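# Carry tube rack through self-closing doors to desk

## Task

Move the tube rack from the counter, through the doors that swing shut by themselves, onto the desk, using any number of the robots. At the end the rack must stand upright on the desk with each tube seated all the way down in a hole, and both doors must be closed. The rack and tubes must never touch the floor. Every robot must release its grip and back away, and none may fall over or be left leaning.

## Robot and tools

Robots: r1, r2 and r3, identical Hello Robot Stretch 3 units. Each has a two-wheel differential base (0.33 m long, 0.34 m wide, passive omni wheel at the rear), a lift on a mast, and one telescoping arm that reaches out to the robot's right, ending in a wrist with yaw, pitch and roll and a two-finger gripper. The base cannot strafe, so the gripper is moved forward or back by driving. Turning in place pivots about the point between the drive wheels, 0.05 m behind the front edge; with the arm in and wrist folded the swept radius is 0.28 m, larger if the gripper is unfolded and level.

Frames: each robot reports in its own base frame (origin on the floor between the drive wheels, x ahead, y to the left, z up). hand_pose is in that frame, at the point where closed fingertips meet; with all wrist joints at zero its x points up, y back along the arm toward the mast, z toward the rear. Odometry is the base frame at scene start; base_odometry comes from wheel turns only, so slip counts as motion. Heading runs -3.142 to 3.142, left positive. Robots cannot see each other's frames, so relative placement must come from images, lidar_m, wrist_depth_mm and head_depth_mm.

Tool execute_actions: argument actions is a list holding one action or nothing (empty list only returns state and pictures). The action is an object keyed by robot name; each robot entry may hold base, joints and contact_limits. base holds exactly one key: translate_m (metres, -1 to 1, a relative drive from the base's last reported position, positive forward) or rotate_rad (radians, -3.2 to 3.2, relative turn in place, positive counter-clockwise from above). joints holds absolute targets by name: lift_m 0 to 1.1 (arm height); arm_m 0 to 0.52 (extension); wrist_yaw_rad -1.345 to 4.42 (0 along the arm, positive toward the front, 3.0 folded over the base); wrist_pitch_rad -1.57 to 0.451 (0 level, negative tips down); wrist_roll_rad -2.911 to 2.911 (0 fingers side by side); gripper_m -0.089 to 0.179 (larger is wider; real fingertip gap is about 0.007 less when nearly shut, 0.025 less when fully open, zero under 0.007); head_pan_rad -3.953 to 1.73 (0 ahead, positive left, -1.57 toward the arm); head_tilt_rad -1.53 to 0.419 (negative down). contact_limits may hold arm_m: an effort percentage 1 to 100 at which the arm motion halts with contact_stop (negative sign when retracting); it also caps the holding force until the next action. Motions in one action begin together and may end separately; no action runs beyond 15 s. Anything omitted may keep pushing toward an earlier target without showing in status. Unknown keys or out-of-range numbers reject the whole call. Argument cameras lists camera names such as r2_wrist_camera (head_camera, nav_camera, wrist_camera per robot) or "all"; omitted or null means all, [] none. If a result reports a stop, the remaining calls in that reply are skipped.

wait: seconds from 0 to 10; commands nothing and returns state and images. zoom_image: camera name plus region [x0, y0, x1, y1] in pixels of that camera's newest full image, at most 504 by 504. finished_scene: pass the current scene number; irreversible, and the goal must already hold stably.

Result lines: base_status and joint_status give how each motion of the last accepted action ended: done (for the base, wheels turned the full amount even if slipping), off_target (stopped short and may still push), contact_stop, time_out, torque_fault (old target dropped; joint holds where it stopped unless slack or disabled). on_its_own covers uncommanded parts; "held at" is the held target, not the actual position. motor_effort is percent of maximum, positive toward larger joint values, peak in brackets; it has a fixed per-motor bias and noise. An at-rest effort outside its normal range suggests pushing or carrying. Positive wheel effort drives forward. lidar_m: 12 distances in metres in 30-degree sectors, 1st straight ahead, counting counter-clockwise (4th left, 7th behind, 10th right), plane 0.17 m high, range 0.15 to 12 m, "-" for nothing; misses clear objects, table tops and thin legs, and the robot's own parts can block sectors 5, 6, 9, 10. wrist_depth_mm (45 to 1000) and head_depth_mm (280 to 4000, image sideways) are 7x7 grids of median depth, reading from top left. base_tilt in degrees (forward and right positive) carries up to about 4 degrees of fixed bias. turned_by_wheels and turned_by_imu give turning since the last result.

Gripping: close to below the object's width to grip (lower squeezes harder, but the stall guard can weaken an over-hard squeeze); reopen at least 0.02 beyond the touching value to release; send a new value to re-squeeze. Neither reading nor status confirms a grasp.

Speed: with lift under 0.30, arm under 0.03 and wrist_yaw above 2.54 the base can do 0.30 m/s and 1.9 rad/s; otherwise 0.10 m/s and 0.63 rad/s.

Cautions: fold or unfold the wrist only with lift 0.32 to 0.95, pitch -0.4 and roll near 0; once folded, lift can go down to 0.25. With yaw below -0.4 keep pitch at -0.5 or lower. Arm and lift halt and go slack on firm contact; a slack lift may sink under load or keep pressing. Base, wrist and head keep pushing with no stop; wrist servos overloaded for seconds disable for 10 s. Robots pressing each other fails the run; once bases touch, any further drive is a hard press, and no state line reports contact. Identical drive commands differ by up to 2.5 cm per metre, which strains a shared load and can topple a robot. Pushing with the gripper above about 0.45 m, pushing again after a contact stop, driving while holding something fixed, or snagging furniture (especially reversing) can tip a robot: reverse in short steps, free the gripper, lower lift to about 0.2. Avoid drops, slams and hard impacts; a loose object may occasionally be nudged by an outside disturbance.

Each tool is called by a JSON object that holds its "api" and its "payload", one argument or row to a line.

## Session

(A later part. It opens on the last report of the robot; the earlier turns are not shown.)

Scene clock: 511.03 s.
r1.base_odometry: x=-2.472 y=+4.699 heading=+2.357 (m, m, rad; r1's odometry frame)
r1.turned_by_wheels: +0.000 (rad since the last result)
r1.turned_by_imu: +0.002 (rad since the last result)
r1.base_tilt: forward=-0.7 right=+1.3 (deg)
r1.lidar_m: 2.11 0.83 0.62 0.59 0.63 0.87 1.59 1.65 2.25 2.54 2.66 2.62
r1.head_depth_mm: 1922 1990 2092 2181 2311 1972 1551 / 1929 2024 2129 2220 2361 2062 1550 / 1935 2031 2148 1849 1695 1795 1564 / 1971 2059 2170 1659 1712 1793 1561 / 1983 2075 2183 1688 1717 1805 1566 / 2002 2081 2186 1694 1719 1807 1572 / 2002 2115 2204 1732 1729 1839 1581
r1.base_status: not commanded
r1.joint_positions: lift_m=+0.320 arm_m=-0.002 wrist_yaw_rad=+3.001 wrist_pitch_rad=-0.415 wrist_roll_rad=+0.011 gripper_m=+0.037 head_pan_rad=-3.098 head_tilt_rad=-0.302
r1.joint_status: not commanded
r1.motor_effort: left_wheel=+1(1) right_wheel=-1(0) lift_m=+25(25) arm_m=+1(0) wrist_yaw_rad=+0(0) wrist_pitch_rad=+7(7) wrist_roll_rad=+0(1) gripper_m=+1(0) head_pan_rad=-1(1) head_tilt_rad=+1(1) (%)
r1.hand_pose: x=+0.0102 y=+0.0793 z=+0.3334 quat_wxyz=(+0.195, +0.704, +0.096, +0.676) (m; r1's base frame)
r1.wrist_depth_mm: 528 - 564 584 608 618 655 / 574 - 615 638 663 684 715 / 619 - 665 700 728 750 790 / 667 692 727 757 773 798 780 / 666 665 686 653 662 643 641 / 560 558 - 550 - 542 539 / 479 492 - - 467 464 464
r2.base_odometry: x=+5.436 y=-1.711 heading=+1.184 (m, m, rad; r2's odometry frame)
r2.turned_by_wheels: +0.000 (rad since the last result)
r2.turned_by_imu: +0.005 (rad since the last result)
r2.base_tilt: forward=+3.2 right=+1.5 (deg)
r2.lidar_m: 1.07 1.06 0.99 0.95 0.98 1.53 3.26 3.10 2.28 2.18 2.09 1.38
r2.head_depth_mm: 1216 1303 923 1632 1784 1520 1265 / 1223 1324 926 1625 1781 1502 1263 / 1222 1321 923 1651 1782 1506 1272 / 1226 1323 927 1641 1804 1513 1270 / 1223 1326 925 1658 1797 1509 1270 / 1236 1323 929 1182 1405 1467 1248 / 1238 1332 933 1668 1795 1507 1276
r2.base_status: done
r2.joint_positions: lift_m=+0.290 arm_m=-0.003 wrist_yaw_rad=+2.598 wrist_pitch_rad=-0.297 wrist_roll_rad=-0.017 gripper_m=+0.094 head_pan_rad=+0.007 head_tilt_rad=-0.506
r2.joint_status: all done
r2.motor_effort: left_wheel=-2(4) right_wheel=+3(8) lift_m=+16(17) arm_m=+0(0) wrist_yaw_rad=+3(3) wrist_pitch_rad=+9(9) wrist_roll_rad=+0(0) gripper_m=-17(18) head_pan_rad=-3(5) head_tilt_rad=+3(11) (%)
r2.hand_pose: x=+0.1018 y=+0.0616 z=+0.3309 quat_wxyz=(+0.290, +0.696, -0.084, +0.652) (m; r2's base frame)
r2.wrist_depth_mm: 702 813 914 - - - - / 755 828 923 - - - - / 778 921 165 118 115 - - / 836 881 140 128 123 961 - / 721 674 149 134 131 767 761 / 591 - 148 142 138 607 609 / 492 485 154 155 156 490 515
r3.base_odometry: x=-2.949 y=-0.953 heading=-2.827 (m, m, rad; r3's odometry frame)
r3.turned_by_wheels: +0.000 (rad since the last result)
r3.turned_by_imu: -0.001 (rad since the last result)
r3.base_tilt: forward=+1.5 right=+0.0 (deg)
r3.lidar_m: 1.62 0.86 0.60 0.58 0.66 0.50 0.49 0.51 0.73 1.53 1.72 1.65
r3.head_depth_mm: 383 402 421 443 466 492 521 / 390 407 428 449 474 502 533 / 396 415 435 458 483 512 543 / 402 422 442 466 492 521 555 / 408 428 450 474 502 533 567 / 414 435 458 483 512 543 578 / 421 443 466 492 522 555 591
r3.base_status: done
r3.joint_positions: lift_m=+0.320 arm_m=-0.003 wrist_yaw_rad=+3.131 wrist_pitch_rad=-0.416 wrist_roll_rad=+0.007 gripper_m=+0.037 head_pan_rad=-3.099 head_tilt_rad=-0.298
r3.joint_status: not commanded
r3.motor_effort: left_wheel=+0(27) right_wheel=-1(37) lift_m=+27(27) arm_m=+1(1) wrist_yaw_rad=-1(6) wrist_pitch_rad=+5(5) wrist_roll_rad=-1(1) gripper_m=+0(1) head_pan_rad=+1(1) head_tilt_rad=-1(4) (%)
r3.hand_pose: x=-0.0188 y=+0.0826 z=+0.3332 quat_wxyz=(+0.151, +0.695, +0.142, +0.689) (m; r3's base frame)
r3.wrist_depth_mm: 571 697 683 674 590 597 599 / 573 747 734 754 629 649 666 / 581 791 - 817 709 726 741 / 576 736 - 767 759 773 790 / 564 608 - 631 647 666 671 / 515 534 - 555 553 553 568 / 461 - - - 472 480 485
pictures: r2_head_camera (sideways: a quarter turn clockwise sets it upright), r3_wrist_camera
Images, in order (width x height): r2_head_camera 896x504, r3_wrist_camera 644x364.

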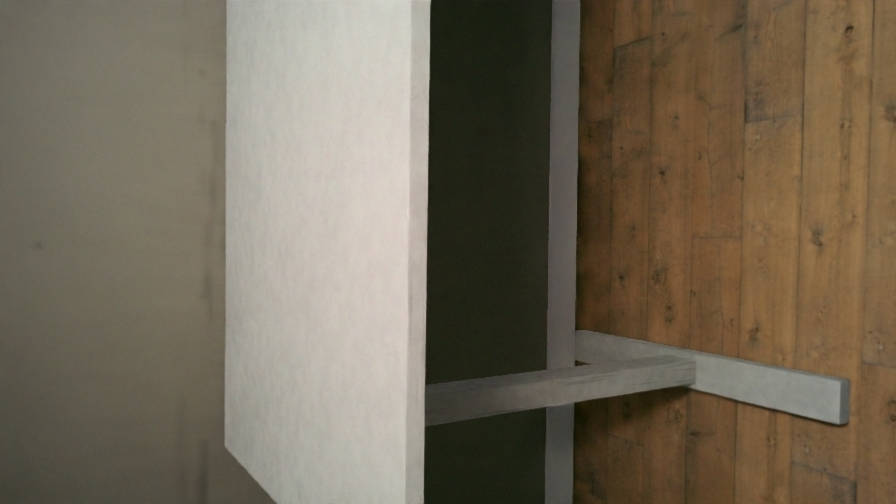

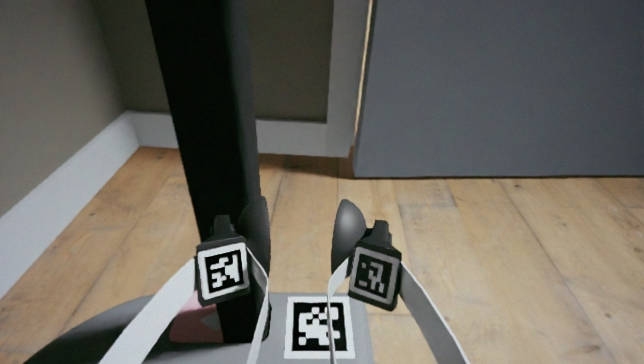

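{"api": "execute_actions", "payload": {
  "actions": [
    {"r2": {"base": {"translate_m": 0.32}, "joints": {"lift_m": 1.02, "wrist_yaw_rad": 1.57, "head_tilt_rad": -0.9, "head_pan_rad": -0.3}}, "r3": {"joints": {"head_pan_rad": 1.3}}, "r1": {"joints": {"head_pan_rad": 1.3}}}
  ],
  "cameras": ["r2_head_camera", "r2_wrist_camera", "r3_nav_camera", "r1_nav_camera"]
}}

Scene clock: 532.03 s.
r1.base_odometry: x=-2.472 y=+4.699 heading=+2.357 (m, m, rad; r1's odometry frame)
r1.turned_by_wheels: +0.000 (rad since the last result)
r1.turned_by_imu: +0.003 (rad since the last result)
r1.base_tilt: forward=-0.7 right=+1.3 (deg)
r1.lidar_m: 2.11 0.83 0.62 0.59 0.62 0.88 1.59 1.65 2.25 2.54 2.65 2.62
r1.head_depth_mm: 557 585 613 648 684 726 775 / 542 567 597 628 665 701 745 / 528 551 580 609 643 678 717 / 513 536 563 591 621 654 694 / 501 523 547 574 603 636 669 / 489 509 525 550 577 614 650 / 477 497 516 536 560 585 616
r1.base_status: not commanded
r1.joint_positions: lift_m=+0.320 arm_m=-0.002 wrist_yaw_rad=+3.001 wrist_pitch_rad=-0.415 wrist_roll_rad=+0.011 gripper_m=+0.037 head_pan_rad=+1.293 head_tilt_rad=-0.302
r1.joint_status: all done
r1.motor_effort: left_wheel=+1(0) right_wheel=+0(0) lift_m=+25(25) arm_m=+0(1) wrist_yaw_rad=+1(0) wrist_pitch_rad=+7(7) wrist_roll_rad=+0(0) gripper_m=+0(1) head_pan_rad=+3(38) head_tilt_rad=+1(1) (%)
r1.hand_pose: x=+0.0102 y=+0.0793 z=+0.3334 quat_wxyz=(+0.195, +0.704, +0.096, +0.676) (m; r1's base frame)
r1.wrist_depth_mm: 536 - 560 590 614 621 660 / 577 - 616 640 662 689 717 / 620 - 668 688 726 764 791 / 669 689 728 752 764 789 792 / 669 661 692 655 669 645 639 / 559 552 - 548 - 546 539 / 479 492 - - 473 468 465
r2.base_odometry: x=+5.557 y=-1.415 heading=+1.184 (m, m, rad; r2's odometry frame)
r2.turned_by_wheels: +0.000 (rad since the last result)
r2.turned_by_imu: +0.000 (rad since the last result)
r2.base_tilt: forward=+3.2 right=+1.7 (deg)
r2.lidar_m: 1.14 0.75 0.99 0.95 0.99 1.34 3.58 3.13 2.27 2.18 1.16 1.19
r2.head_depth_mm: 676 581 - 306 1391 1230 1106 / 679 553 311 304 1347 1229 1107 / 684 555 297 - 1366 1228 1116 / 685 558 478 1535 1382 1231 1112 / 689 560 471 1564 1379 1225 1112 / 692 561 472 1566 1380 1234 1116 / 694 563 473 1508 1344 1213 1111
r2.base_status: done
r2.joint_positions: lift_m=+1.020 arm_m=-0.003 wrist_yaw_rad=+1.573 wrist_pitch_rad=-0.297 wrist_roll_rad=-0.017 gripper_m=+0.094 head_pan_rad=-0.293 head_tilt_rad=-0.889
r2.joint_status: all done
r2.motor_effort: left_wheel=-2(5) right_wheel=+3(9) lift_m=+24(27) arm_m=+0(0) wrist_yaw_rad=-3(6) wrist_pitch_rad=+9(9) wrist_roll_rad=+0(0) gripper_m=-17(18) head_pan_rad=-3(28) head_tilt_rad=-4(22) (%)
r2.hand_pose: x=+0.2166 y=-0.1416 z=+1.0604 quat_wxyz=(+0.572, +0.565, -0.415, +0.426) (m; r2's base frame)
r2.wrist_depth_mm: 909 973 952 946 988 971 973 / - - - - - - - / - 710 166 119 115 704 819 / 473 477 140 129 123 516 522 / 355 347 149 134 131 378 383 / - - 150 142 138 - 943 / - - 155 155 155 - -
r3.base_odometry: x=-2.949 y=-0.953 heading=-2.827 (m, m, rad; r3's odometry frame)
r3.turned_by_wheels: +0.000 (rad since the last result)
r3.turned_by_imu: -0.001 (rad since the last result)
r3.base_tilt: forward=+1.6 right=+0.1 (deg)
r3.lidar_m: 1.62 0.94 0.71 0.68 0.66 0.50 0.49 0.51 0.74 1.54 1.71 1.66
r3.head_depth_mm: 614 645 680 720 763 809 864 / 603 636 666 705 748 793 848 / 595 623 655 691 732 776 825 / 585 613 631 665 701 762 808 / 572 599 629 658 695 735 784 / 559 585 617 649 687 726 773 / 558 583 613 642 677 716 757
r3.base_status: not commanded
r3.joint_positions: lift_m=+0.320 arm_m=-0.003 wrist_yaw_rad=+3.131 wrist_pitch_rad=-0.416 wrist_roll_rad=+0.007 gripper_m=+0.037 head_pan_rad=+1.293 head_tilt_rad=-0.298
r3.joint_status: all done
r3.motor_effort: left_wheel=+0(1) right_wheel=-1(1) lift_m=+26(26) arm_m=+1(0) wrist_yaw_rad=-1(1) wrist_pitch_rad=+5(5) wrist_roll_rad=-1(1) gripper_m=-1(1) head_pan_rad=+4(43) head_tilt_rad=+0(0) (%)
r3.hand_pose: x=-0.0188 y=+0.0826 z=+0.3332 quat_wxyz=(+0.151, +0.695, +0.142, +0.689) (m; r3's base frame)
r3.wrist_depth_mm: 576 689 690 678 689 671 671 / 571 742 746 744 738 725 725 / 580 796 - 799 823 808 805 / 587 736 - 770 787 792 821 / 569 607 - 632 644 649 664 / 512 540 - 539 547 557 565 / 456 - - - 469 481 482
pictures: r1_nav_camera (sideways: a quarter turn counterclockwise sets it upright), r2_head_camera (sideways: a quarter turn clockwise sets it upright), r2_wrist_camera, r3_nav_camera (sideways: a quarter turn counterclockwise sets it upright)
Images, in order (width x height): r1_nav_camera 672x504, r2_head_camera 896x504, r2_wrist_camera 644x364, r3_nav_camera 672x504.

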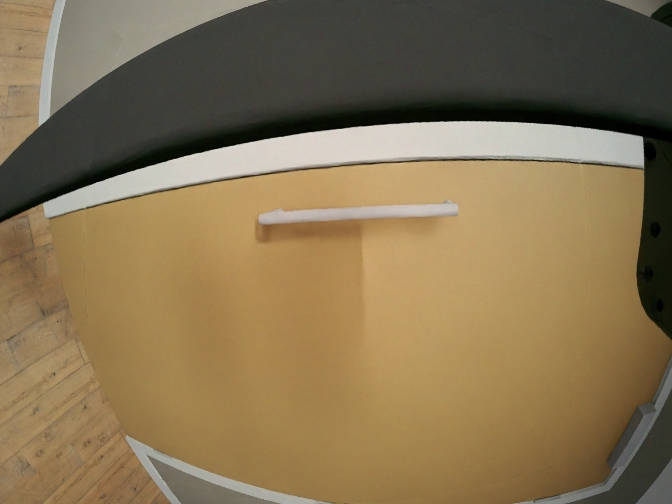

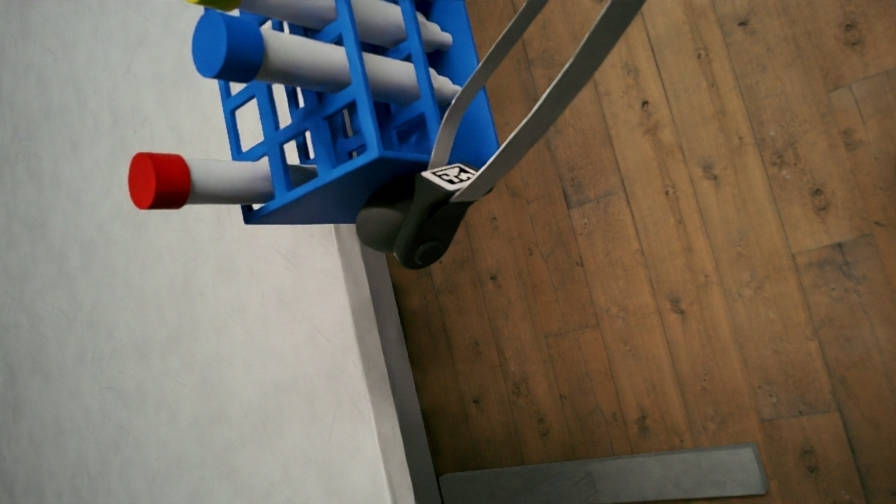

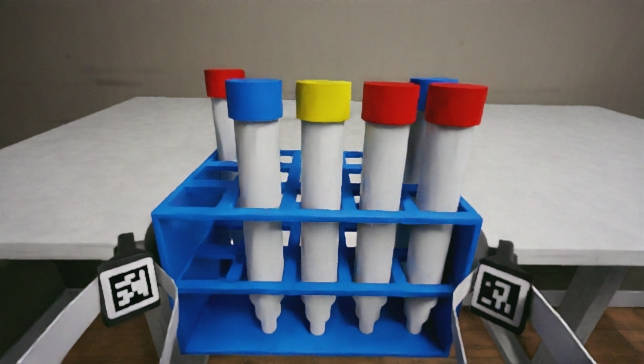

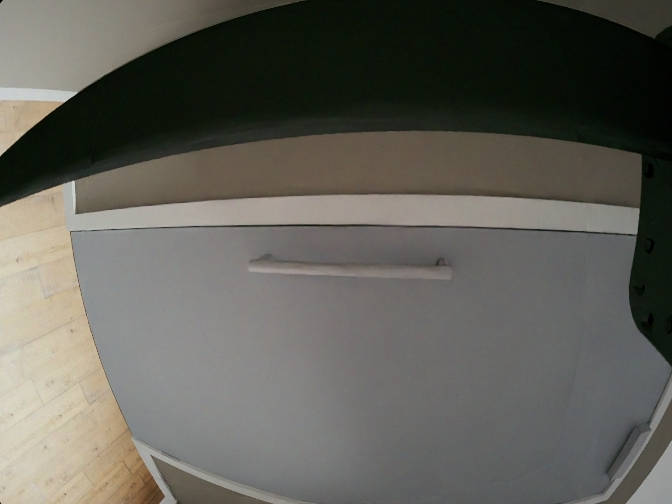

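{"api": "execute_actions", "payload": {
  "actions": [
    {"r2": {"base": {"translate_m": 0.27}, "joints": {"lift_m": 0.962, "head_tilt_rad": -1.1, "head_pan_rad": -0.4}}}
  ],
  "cameras": ["r2_head_camera", "r2_wrist_camera"]
}}

Scene clock: 542.10 s.
r1.base_odometry: x=-2.472 y=+4.699 heading=+2.357 (m, m, rad; r1's odometry frame)
r1.turned_by_wheels: +0.000 (rad since the last result)
r1.turned_by_imu: +0.002 (rad since the last result)
r1.base_tilt: forward=-0.8 right=+1.3 (deg)
r1.lidar_m: 2.11 0.83 0.62 0.59 0.63 0.87 1.59 1.65 2.25 2.54 2.66 2.61
r1.head_depth_mm: 557 585 614 649 686 728 776 / 542 568 597 629 662 702 747 / 528 552 578 610 641 679 720 / 515 536 563 591 622 656 694 / 501 524 546 573 602 637 670 / 489 510 526 550 579 614 650 / 477 497 518 537 558 585 616
r1.base_status: not commanded
r1.joint_positions: lift_m=+0.320 arm_m=-0.002 wrist_yaw_rad=+3.001 wrist_pitch_rad=-0.415 wrist_roll_rad=+0.011 gripper_m=+0.037 head_pan_rad=+1.293 head_tilt_rad=-0.302
r1.joint_status: not commanded
r1.motor_effort: left_wheel=+0(1) right_wheel=+0(0) lift_m=+25(25) arm_m=+1(0) wrist_yaw_rad=+0(2) wrist_pitch_rad=+7(7) wrist_roll_rad=+0(0) gripper_m=+1(1) head_pan_rad=+4(2) head_tilt_rad=+1(1) (%)
r1.hand_pose: x=+0.0102 y=+0.0793 z=+0.3334 quat_wxyz=(+0.195, +0.704, +0.096, +0.676) (m; r1's base frame)
r1.wrist_depth_mm: 531 - 558 585 604 627 655 / 579 - 612 640 660 681 712 / 613 - 664 695 728 755 803 / 668 678 719 752 765 790 780 / 662 662 683 658 671 646 638 / 556 546 - 550 - 538 539 / 478 493 - - 468 464 462
r2.base_odometry: x=+5.659 y=-1.165 heading=+1.183 (m, m, rad; r2's odometry frame)
r2.turned_by_wheels: +0.000 (rad since the last result)
r2.turned_by_imu: +0.000 (rad since the last result)
r2.base_tilt: forward=+3.3 right=+1.7 (deg)
r2.lidar_m: 0.88 0.51 0.99 0.95 0.98 1.34 3.63 3.12 2.26 2.18 1.02 0.91
r2.head_depth_mm: 473 286 346 354 1248 1172 1089 / 472 - 333 351 1225 1176 1113 / 474 344 337 347 331 1189 - / 484 313 305 351 328 1180 - / 478 428 388 353 325 1174 1120 / 479 428 388 354 326 1154 1106 / 482 431 389 356 327 313 1111
r2.base_status: done
r2.joint_positions: lift_m=+0.962 arm_m=-0.003 wrist_yaw_rad=+1.573 wrist_pitch_rad=-0.297 wrist_roll_rad=-0.017 gripper_m=+0.094 head_pan_rad=-0.393 head_tilt_rad=-1.086
r2.joint_status: all done
r2.motor_effort: left_wheel=-2(3) right_wheel=+3(6) lift_m=+16(24) arm_m=+0(0) wrist_yaw_rad=-4(4) wrist_pitch_rad=+9(9) wrist_roll_rad=+0(0) gripper_m=-18(18) head_pan_rad=-4(16) head_tilt_rad=-5(17) (%)
r2.hand_pose: x=+0.2166 y=-0.1416 z=+1.0029 quat_wxyz=(+0.572, +0.565, -0.415, +0.426) (m; r2's base frame)
r2.wrist_depth_mm: 712 709 717 734 724 719 732 / 746 742 740 763 754 755 789 / 519 525 166 118 115 518 605 / 348 353 141 128 123 380 380 / 264 246 149 134 132 279 284 / 213 - 149 141 139 223 225 / 178 179 156 156 155 180 188
r3.base_odometry: x=-2.949 y=-0.953 heading=-2.827 (m, m, rad; r3's odometry frame)
r3.turned_by_wheels: +0.000 (rad since the last result)
r3.turned_by_imu: +0.000 (rad since the last result)
r3.base_tilt: forward=+1.5 right=+0.0 (deg)
r3.lidar_m: 1.61 0.93 0.71 0.68 0.65 0.50 0.49 0.51 0.73 1.53 1.71 1.66
r3.head_depth_mm: 614 644 680 719 761 810 866 / 603 634 669 705 746 793 844 / 594 622 655 692 732 778 826 / 586 613 634 664 701 760 809 / 572 599 631 658 696 738 784 / 560 585 619 649 687 727 775 / 558 584 613 642 679 718 758
r3.base_status: not commanded
r3.joint_positions: lift_m=+0.320 arm_m=-0.003 wrist_yaw_rad=+3.131 wrist_pitch_rad=-0.416 wrist_roll_rad=+0.007 gripper_m=+0.037 head_pan_rad=+1.293 head_tilt_rad=-0.298
r3.joint_status: not commanded
r3.motor_effort: left_wheel=+1(1) right_wheel=+0(1) lift_m=+26(27) arm_m=+0(0) wrist_yaw_rad=-1(1) wrist_pitch_rad=+5(5) wrist_roll_rad=-1(1) gripper_m=+0(0) head_pan_rad=+4(5) head_tilt_rad=-1(1) (%)
r3.hand_pose: x=-0.0188 y=+0.0826 z=+0.3332 quat_wxyz=(+0.151, +0.695, +0.142, +0.689) (m; r3's base frame)
r3.wrist_depth_mm: 573 686 690 676 678 677 668 / 592 742 739 739 747 745 734 / 583 795 - 784 817 826 800 / 591 725 - 771 777 791 816 / 565 597 - 632 638 638 657 / 516 536 - 553 547 557 557 / 462 - - - 470 477 488
pictures: r2_head_camera (sideways: a quarter turn clockwise sets it upright), r2_wrist_camera
Images, in order (width x height): r2_head_camera 896x504, r2_wrist_camera 644x364.

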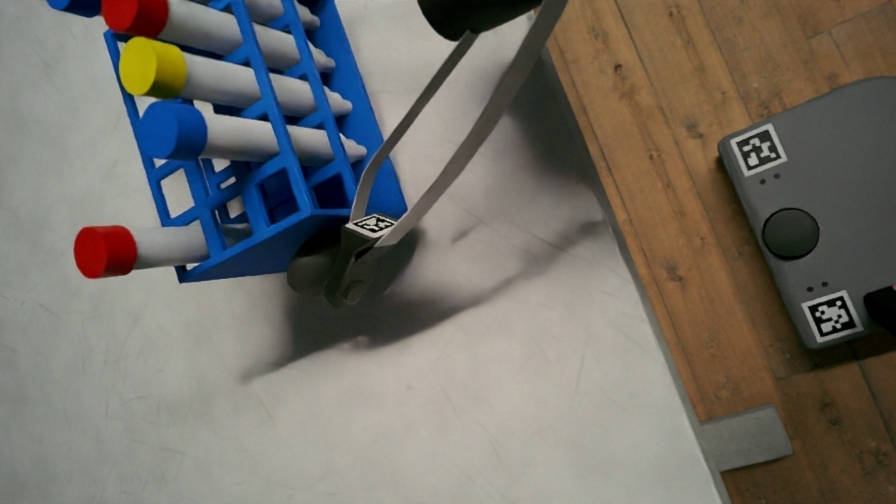

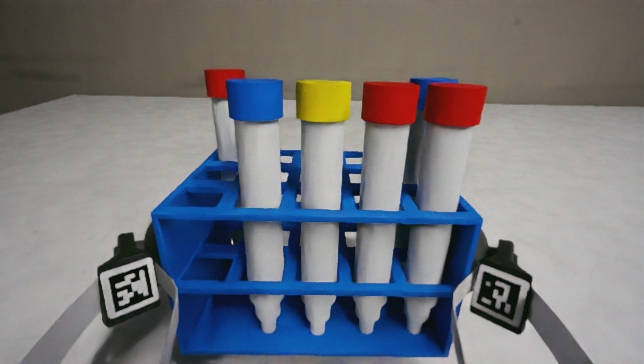

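{"api": "execute_actions", "payload": {
  "actions": [
    {"r2": {"joints": {"lift_m": 0.941}}}
  ],
  "cameras": []
}}

{"api": "execute_actions", "payload": {
  "actions": [
    {"r2": {"joints": {"gripper_m": 0.179}}}
  ],
  "cameras": ["r2_wrist_camera"]
}}

Scene clock: 549.33 s.
r1.base_odometry: x=-2.472 y=+4.699 heading=+2.357 (m, m, rad; r1's odometry frame)
r1.turned_by_wheels: +0.000 (rad since the last result)
r1.turned_by_imu: +0.001 (rad since the last result)
r1.base_tilt: forward=-0.8 right=+1.3 (deg)
r1.lidar_m: 2.11 0.83 0.62 0.59 0.63 0.88 1.59 1.64 2.25 2.54 2.65 2.61
r1.head_depth_mm: 558 584 615 648 685 730 775 / 541 568 597 629 661 701 748 / 527 552 579 609 639 678 720 / 513 538 562 591 622 654 694 / 502 522 546 573 602 633 670 / 489 510 527 551 577 616 649 / 477 497 517 537 559 586 615
r1.base_status: not commanded
r1.joint_positions: lift_m=+0.320 arm_m=-0.002 wrist_yaw_rad=+3.001 wrist_pitch_rad=-0.415 wrist_roll_rad=+0.011 gripper_m=+0.037 head_pan_rad=+1.293 head_tilt_rad=-0.302
r1.joint_status: not commanded
r1.motor_effort: left_wheel=+0(1) right_wheel=+0(1) lift_m=+25(25) arm_m=+0(0) wrist_yaw_rad=+0(0) wrist_pitch_rad=+7(7) wrist_roll_rad=+0(0) gripper_m=+1(1) head_pan_rad=+3(3) head_tilt_rad=+1(1) (%)
r1.hand_pose: x=+0.0102 y=+0.0793 z=+0.3334 quat_wxyz=(+0.195, +0.704, +0.096, +0.676) (m; r1's base frame)
r1.wrist_depth_mm: 534 - 561 589 602 630 652 / 573 - 607 634 653 682 718 / 628 - 667 698 734 757 788 / 674 686 724 749 774 783 781 / 666 668 677 656 673 645 640 / 557 556 - 553 - 539 535 / 481 486 - - 472 465 467
r2.base_odometry: x=+5.659 y=-1.165 heading=+1.183 (m, m, rad; r2's odometry frame)
r2.turned_by_wheels: +0.000 (rad since the last result)
r2.turned_by_imu: -0.001 (rad since the last result)
r2.base_tilt: forward=+3.2 right=+1.6 (deg)
r2.lidar_m: 0.87 0.51 0.99 0.95 0.98 1.34 3.65 3.10 2.27 2.18 1.01 0.91
r2.head_depth_mm: 472 294 337 354 1228 1177 1092 / 471 430 325 351 1231 1176 1114 / 473 419 324 351 331 1190 - / 476 321 333 348 327 1180 - / 477 428 387 354 325 1168 1119 / 480 430 389 355 326 1156 1109 / 482 431 390 356 328 313 1107
r2.base_status: not commanded
r2.joint_positions: lift_m=+0.941 arm_m=-0.003 wrist_yaw_rad=+1.573 wrist_pitch_rad=-0.294 wrist_roll_rad=-0.017 gripper_m=+0.094 head_pan_rad=-0.393 head_tilt_rad=-1.086
r2.joint_status: all done
r2.motor_effort: left_wheel=-2(2) right_wheel=+3(3) lift_m=+16(21) arm_m=+0(0) wrist_yaw_rad=-4(3) wrist_pitch_rad=+8(9) wrist_roll_rad=+0(0) gripper_m=-18(17) head_pan_rad=-3(3) head_tilt_rad=-5(5) (%)
r2.hand_pose: x=+0.2169 y=-0.1416 z=+0.9827 quat_wxyz=(+0.571, +0.565, -0.416, +0.427) (m; r2's base frame)
r2.wrist_depth_mm: 707 699 719 723 737 741 724 / 744 743 158 760 137 756 778 / 457 458 162 114 113 466 511 / 306 313 143 128 122 329 338 / 233 214 149 131 131 244 246 / 187 - 151 141 140 195 197 / - 156 153 153 153 157 164
r3.base_odometry: x=-2.949 y=-0.953 heading=-2.827 (m, m, rad; r3's odometry frame)
r3.turned_by_wheels: +0.000 (rad since the last result)
r3.turned_by_imu: +0.000 (rad since the last result)
r3.base_tilt: forward=+1.7 right=+0.0 (deg)
r3.lidar_m: 1.62 0.94 0.71 0.68 0.66 0.50 0.49 0.51 0.73 1.54 1.72 1.66
r3.head_depth_mm: 613 645 681 719 760 811 862 / 604 635 668 704 746 790 841 / 595 624 656 692 733 778 827 / 585 614 631 663 701 760 808 / 571 599 629 657 695 734 785 / 560 585 619 649 687 727 777 / 558 583 612 642 679 715 759
r3.base_status: not commanded
r3.joint_positions: lift_m=+0.320 arm_m=-0.003 wrist_yaw_rad=+3.131 wrist_pitch_rad=-0.416 wrist_roll_rad=+0.007 gripper_m=+0.037 head_pan_rad=+1.293 head_tilt_rad=-0.298
r3.joint_status: not commanded
r3.motor_effort: left_wheel=+1(0) right_wheel=-1(0) lift_m=+26(27) arm_m=+0(1) wrist_yaw_rad=-1(1) wrist_pitch_rad=+6(5) wrist_roll_rad=-1(1) gripper_m=-2(0) head_pan_rad=+5(3) head_tilt_rad=-1(1) (%)
r3.hand_pose: x=-0.0188 y=+0.0826 z=+0.3332 quat_wxyz=(+0.151, +0.695, +0.142, +0.689) (m; r3's base frame)
r3.wrist_depth_mm: 574 689 687 685 683 676 665 / 586 751 733 744 748 737 738 / 577 805 - 814 838 818 799 / 580 720 - 770 785 796 800 / 561 611 - 629 645 660 676 / 515 536 - 547 548 547 559 / 463 - - - 471 485 478
pictures: none
No camera images: the call's "cameras" was empty. Leave "cameras" out to get every camera's image.

Scene clock: 550.67 s.
r1.base_odometry: x=-2.472 y=+4.699 heading=+2.357 (m, m, rad; r1's odometry frame)
r1.turned_by_wheels: +0.000 (rad since the last result)
r1.turned_by_imu: +0.000 (rad since the last result)
r1.base_tilt: forward=-0.7 right=+1.3 (deg)
r1.lidar_m: 2.11 0.83 0.62 0.59 0.62 0.87 1.58 1.64 2.26 2.54 2.66 2.62
r1.head_depth_mm: 557 584 617 649 686 728 778 / 541 569 596 628 663 704 747 / 526 551 578 609 641 678 720 / 513 536 563 591 620 653 692 / 500 523 548 574 602 635 671 / 489 509 526 551 576 614 650 / 477 498 518 537 561 585 615
r1.base_status: not commanded
r1.joint_positions: lift_m=+0.320 arm_m=-0.002 wrist_yaw_rad=+3.001 wrist_pitch_rad=-0.415 wrist_roll_rad=+0.011 gripper_m=+0.037 head_pan_rad=+1.293 head_tilt_rad=-0.302
r1.joint_status: not commanded
r1.motor_effort: left_wheel=+0(0) right_wheel=-2(0) lift_m=+25(26) arm_m=+0(0) wrist_yaw_rad=-1(1) wrist_pitch_rad=+7(7) wrist_roll_rad=+0(1) gripper_m=+0(0) head_pan_rad=+4(3) head_tilt_rad=+0(0) (%)
r1.hand_pose: x=+0.0102 y=+0.0793 z=+0.3334 quat_wxyz=(+0.195, +0.704, +0.096, +0.676) (m; r1's base frame)
r1.wrist_depth_mm: 534 - 563 588 606 636 650 / 575 - 617 634 649 690 716 / 619 - 666 699 727 768 791 / 667 689 718 746 773 783 782 / 662 657 687 655 676 645 635 / 559 554 - 547 - 542 538 / 481 490 - - 477 468 467
r2.base_odometry: x=+5.659 y=-1.165 heading=+1.183 (m, m, rad; r2's odometry frame)
r2.turned_by_wheels: +0.000 (rad since the last result)
r2.turned_by_imu: +0.000 (rad since the last result)
r2.base_tilt: forward=+3.3 right=+1.6 (deg)
r2.lidar_m: 0.87 0.51 0.99 0.95 0.99 1.34 3.64 3.11 2.27 2.18 1.01 0.91
r2.head_depth_mm: 470 303 338 354 1231 1172 1091 / 471 423 328 351 1227 1175 1114 / 473 419 324 351 331 1191 - / 475 321 334 348 327 1182 - / 478 428 392 353 325 1179 1127 / 480 429 388 354 326 1152 1105 / 482 431 389 356 327 313 1112
r2.base_status: not commanded
r2.joint_positions: lift_m=+0.941 arm_m=-0.003 wrist_yaw_rad=+1.573 wrist_pitch_rad=-0.293 wrist_roll_rad=-0.017 gripper_m=+0.179 head_pan_rad=-0.393 head_tilt_rad=-1.086
r2.joint_status: all done
r2.motor_effort: left_wheel=-2(2) right_wheel=+2(3) lift_m=+15(15) arm_m=+0(0) wrist_yaw_rad=-3(4) wrist_pitch_rad=+8(8) wrist_roll_rad=+0(0) gripper_m=+0(85) head_pan_rad=-3(2) head_tilt_rad=-5(6) (%)
r2.hand_pose: x=+0.2170 y=-0.1417 z=+0.9828 quat_wxyz=(+0.571, +0.565, -0.416, +0.427) (m; r2's base frame)
r2.wrist_depth_mm: 713 718 705 726 728 725 735 / 750 754 667 759 734 770 774 / 452 452 159 112 110 462 518 / 306 310 138 128 120 334 339 / 231 215 130 130 130 244 248 / - 174 142 137 138 186 198 / 151 154 152 155 152 158 162
r3.base_odometry: x=-2.949 y=-0.953 heading=-2.827 (m, m, rad; r3's odometry frame)
r3.turned_by_wheels: +0.000 (rad since the last result)
r3.turned_by_imu: +0.000 (rad since the last result)
r3.base_tilt: forward=+1.7 right=+0.2 (deg)
r3.lidar_m: 1.62 0.93 0.71 0.68 0.65 0.50 0.48 0.51 0.73 1.54 1.72 1.65
r3.head_depth_mm: 613 645 681 717 763 810 865 / 602 633 666 704 748 793 845 / 594 622 655 692 732 777 828 / 585 613 630 664 700 761 810 / 572 599 629 657 695 734 783 / 560 586 617 650 686 727 776 / 558 584 612 643 677 715 760
r3.base_status: not commanded
r3.joint_positions: lift_m=+0.320 arm_m=-0.003 wrist_yaw_rad=+3.131 wrist_pitch_rad=-0.416 wrist_roll_rad=+0.007 gripper_m=+0.037 head_pan_rad=+1.293 head_tilt_rad=-0.298
r3.joint_status: not commanded
r3.motor_effort: left_wheel=+1(1) right_wheel=-1(1) lift_m=+26(27) arm_m=+1(0) wrist_yaw_rad=-1(1) wrist_pitch_rad=+6(5) wrist_roll_rad=-1(1) gripper_m=-1(0) head_pan_rad=+4(4) head_tilt_rad=-1(1) (%)
r3.hand_pose: x=-0.0188 y=+0.0826 z=+0.3332 quat_wxyz=(+0.151, +0.695, +0.142, +0.689) (m; r3's base frame)
r3.wrist_depth_mm: 579 689 682 678 674 666 667 / 578 752 749 750 744 753 731 / 586 813 - 815 808 808 810 / 584 713 - 758 769 790 825 / 565 613 - 624 643 657 668 / 515 532 - 545 546 553 558 / 459 - - - 467 484 486
pictures: r2_wrist_camera
Images, in order (width x height): r2_wrist_camera 644x364.

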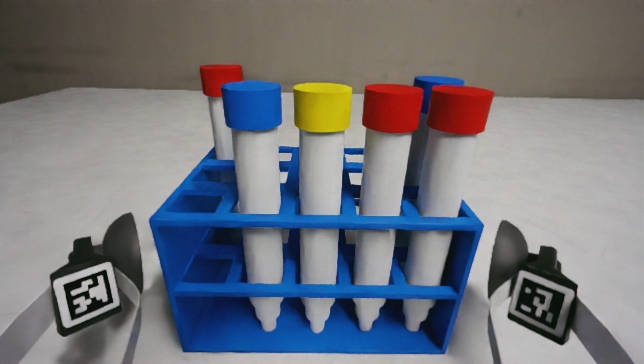

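{"api": "execute_actions", "payload": {
  "actions": [
    {"r2": {"base": {"translate_m": -0.3}, "joints": {"lift_m": 0.96, "head_tilt_rad": -0.6, "head_pan_rad": -0.25}}}
  ],
  "cameras": ["r2_wrist_camera", "r2_head_camera"]
}}

{"api": "zoom_image", "payload": {
  "camera": "r2_wrist_camera",
  "region": [230, 40, 410, 180]
}}

Scene clock: 560.03 s.
r1.base_odometry: x=-2.472 y=+4.699 heading=+2.357 (m, m, rad; r1's odometry frame)
r1.turned_by_wheels: +0.000 (rad since the last result)
r1.turned_by_imu: +0.002 (rad since the last result)
r1.base_tilt: forward=-0.7 right=+1.3 (deg)
r1.lidar_m: 2.11 0.83 0.62 0.59 0.63 0.87 1.59 1.65 2.25 2.54 2.66 2.61
r1.head_depth_mm: 557 584 614 649 686 727 775 / 542 567 594 628 664 702 746 / 527 552 580 607 641 678 718 / 513 537 563 592 620 656 694 / 500 524 546 575 603 633 671 / 489 510 526 549 575 615 650 / 477 497 517 539 558 586 614
r1.base_status: not commanded
r1.joint_positions: lift_m=+0.320 arm_m=-0.002 wrist_yaw_rad=+3.001 wrist_pitch_rad=-0.415 wrist_roll_rad=+0.011 gripper_m=+0.037 head_pan_rad=+1.293 head_tilt_rad=-0.302
r1.joint_status: not commanded
r1.motor_effort: left_wheel=+0(1) right_wheel=-1(0) lift_m=+26(25) arm_m=+0(0) wrist_yaw_rad=-1(2) wrist_pitch_rad=+7(7) wrist_roll_rad=+0(1) gripper_m=+0(1) head_pan_rad=+4(3) head_tilt_rad=+1(1) (%)
r1.hand_pose: x=+0.0102 y=+0.0793 z=+0.3334 quat_wxyz=(+0.195, +0.704, +0.096, +0.676) (m; r1's base frame)
r1.wrist_depth_mm: 534 - 565 589 602 628 649 / 567 - 611 642 661 681 715 / 620 - 662 700 721 759 801 / 666 682 724 746 761 801 789 / 670 664 689 658 676 640 641 / 558 555 - 552 - 542 541 / 478 491 - - 471 468 462
r2.base_odometry: x=+5.546 y=-1.442 heading=+1.183 (m, m, rad; r2's odometry frame)
r2.turned_by_wheels: +0.000 (rad since the last result)
r2.turned_by_imu: -0.003 (rad since the last result)
r2.base_tilt: forward=+3.2 right=+1.7 (deg)
r2.lidar_m: 1.17 0.78 0.99 0.95 0.98 1.32 3.56 3.12 2.27 2.18 1.18 1.22
r2.head_depth_mm: 1087 1065 728 550 1669 1397 1208 / 1060 1072 728 553 1672 1395 1208 / 1036 1075 537 546 1624 1405 1183 / 1017 1076 546 547 1582 1476 1205 / 993 1045 703 554 1578 1398 1209 / 972 1027 733 556 1544 1398 1207 / 949 1011 738 557 489 1393 1200
r2.base_status: done
r2.joint_positions: lift_m=+0.960 arm_m=-0.003 wrist_yaw_rad=+1.573 wrist_pitch_rad=-0.292 wrist_roll_rad=-0.017 gripper_m=+0.179 head_pan_rad=-0.257 head_tilt_rad=-0.606
r2.joint_status: all done
r2.motor_effort: left_wheel=-1(6) right_wheel=+3(4) lift_m=+24(25) arm_m=+0(0) wrist_yaw_rad=-3(3) wrist_pitch_rad=+7(8) wrist_roll_rad=+0(0) gripper_m=+1(1) head_pan_rad=+4(20) head_tilt_rad=+1(23) (%)
r2.hand_pose: x=+0.2171 y=-0.1417 z=+1.0017 quat_wxyz=(+0.571, +0.564, -0.416, +0.427) (m; r2's base frame)
r2.wrist_depth_mm: 965 994 980 985 972 972 - / - - - 416 - - - / 513 527 545 428 564 577 589 / 368 359 363 365 373 375 384 / - - - - - - 905 / - 908 - - - - - / - - - - - - -
r3.base_odometry: x=-2.949 y=-0.953 heading=-2.827 (m, m, rad; r3's odometry frame)
r3.turned_by_wheels: +0.000 (rad since the last result)
r3.turned_by_imu: +0.000 (rad since the last result)
r3.base_tilt: forward=+1.6 right=-0.1 (deg)
r3.lidar_m: 1.62 0.93 0.71 0.68 0.66 0.50 0.48 0.51 0.74 1.54 1.72 1.66
r3.head_depth_mm: 613 645 681 717 761 809 860 / 604 632 668 705 746 795 846 / 595 625 657 692 731 775 829 / 585 614 631 663 701 759 811 / 571 599 629 656 694 734 784 / 560 585 620 649 687 728 774 / 559 585 613 643 678 716 759
r3.base_status: not commanded
r3.joint_positions: lift_m=+0.320 arm_m=-0.003 wrist_yaw_rad=+3.131 wrist_pitch_rad=-0.416 wrist_roll_rad=+0.007 gripper_m=+0.037 head_pan_rad=+1.293 head_tilt_rad=-0.298
r3.joint_status: not commanded
r3.motor_effort: left_wheel=+1(0) right_wheel=-1(0) lift_m=+27(27) arm_m=+1(0) wrist_yaw_rad=-1(1) wrist_pitch_rad=+5(5) wrist_roll_rad=-1(1) gripper_m=+0(0) head_pan_rad=+3(5) head_tilt_rad=-1(1) (%)
r3.hand_pose: x=-0.0188 y=+0.0826 z=+0.3332 quat_wxyz=(+0.151, +0.695, +0.142, +0.689) (m; r3's base frame)
r3.wrist_depth_mm: 572 689 689 688 687 656 660 / 579 747 752 743 746 727 748 / 587 799 - 801 823 795 803 / 573 739 - 764 775 797 821 / 558 608 - 630 650 656 666 / 510 534 - 549 551 549 566 / 458 - - - 473 481 490
pictures: r2_head_camera (sideways: a quarter turn clockwise sets it upright), r2_wrist_camera
Images, in order (width x height): r2_head_camera 896x504, r2_wrist_camera 644x364.

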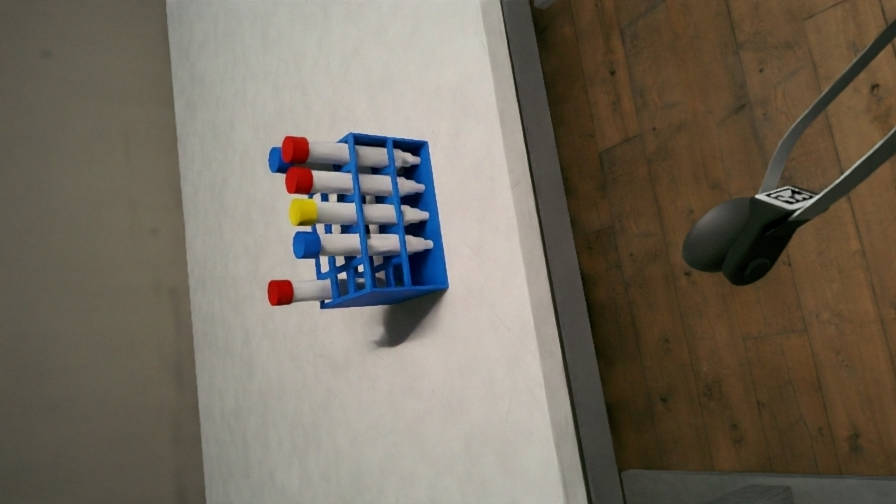

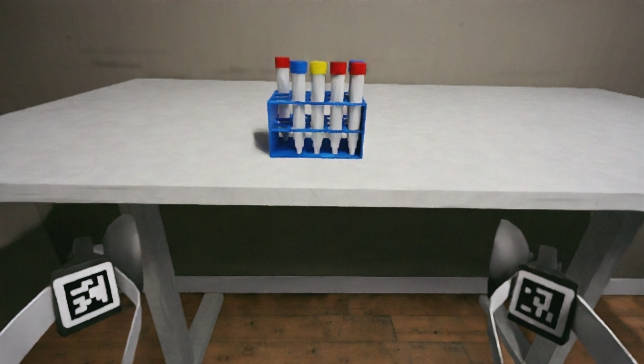

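Region (230, 40, 410, 180) of r2_wrist_camera's 644x364 image, scaled by 2.800.

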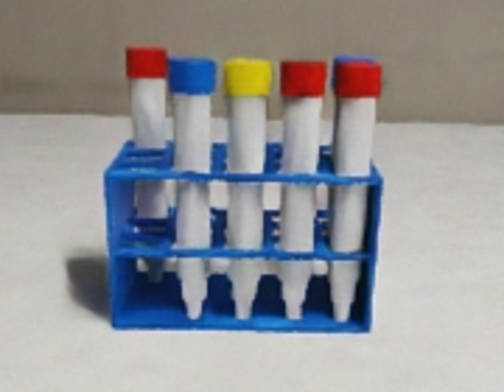

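{"api": "finished_scene", "payload": {
  "scene": 2
}}

The scene is finished: the task was done.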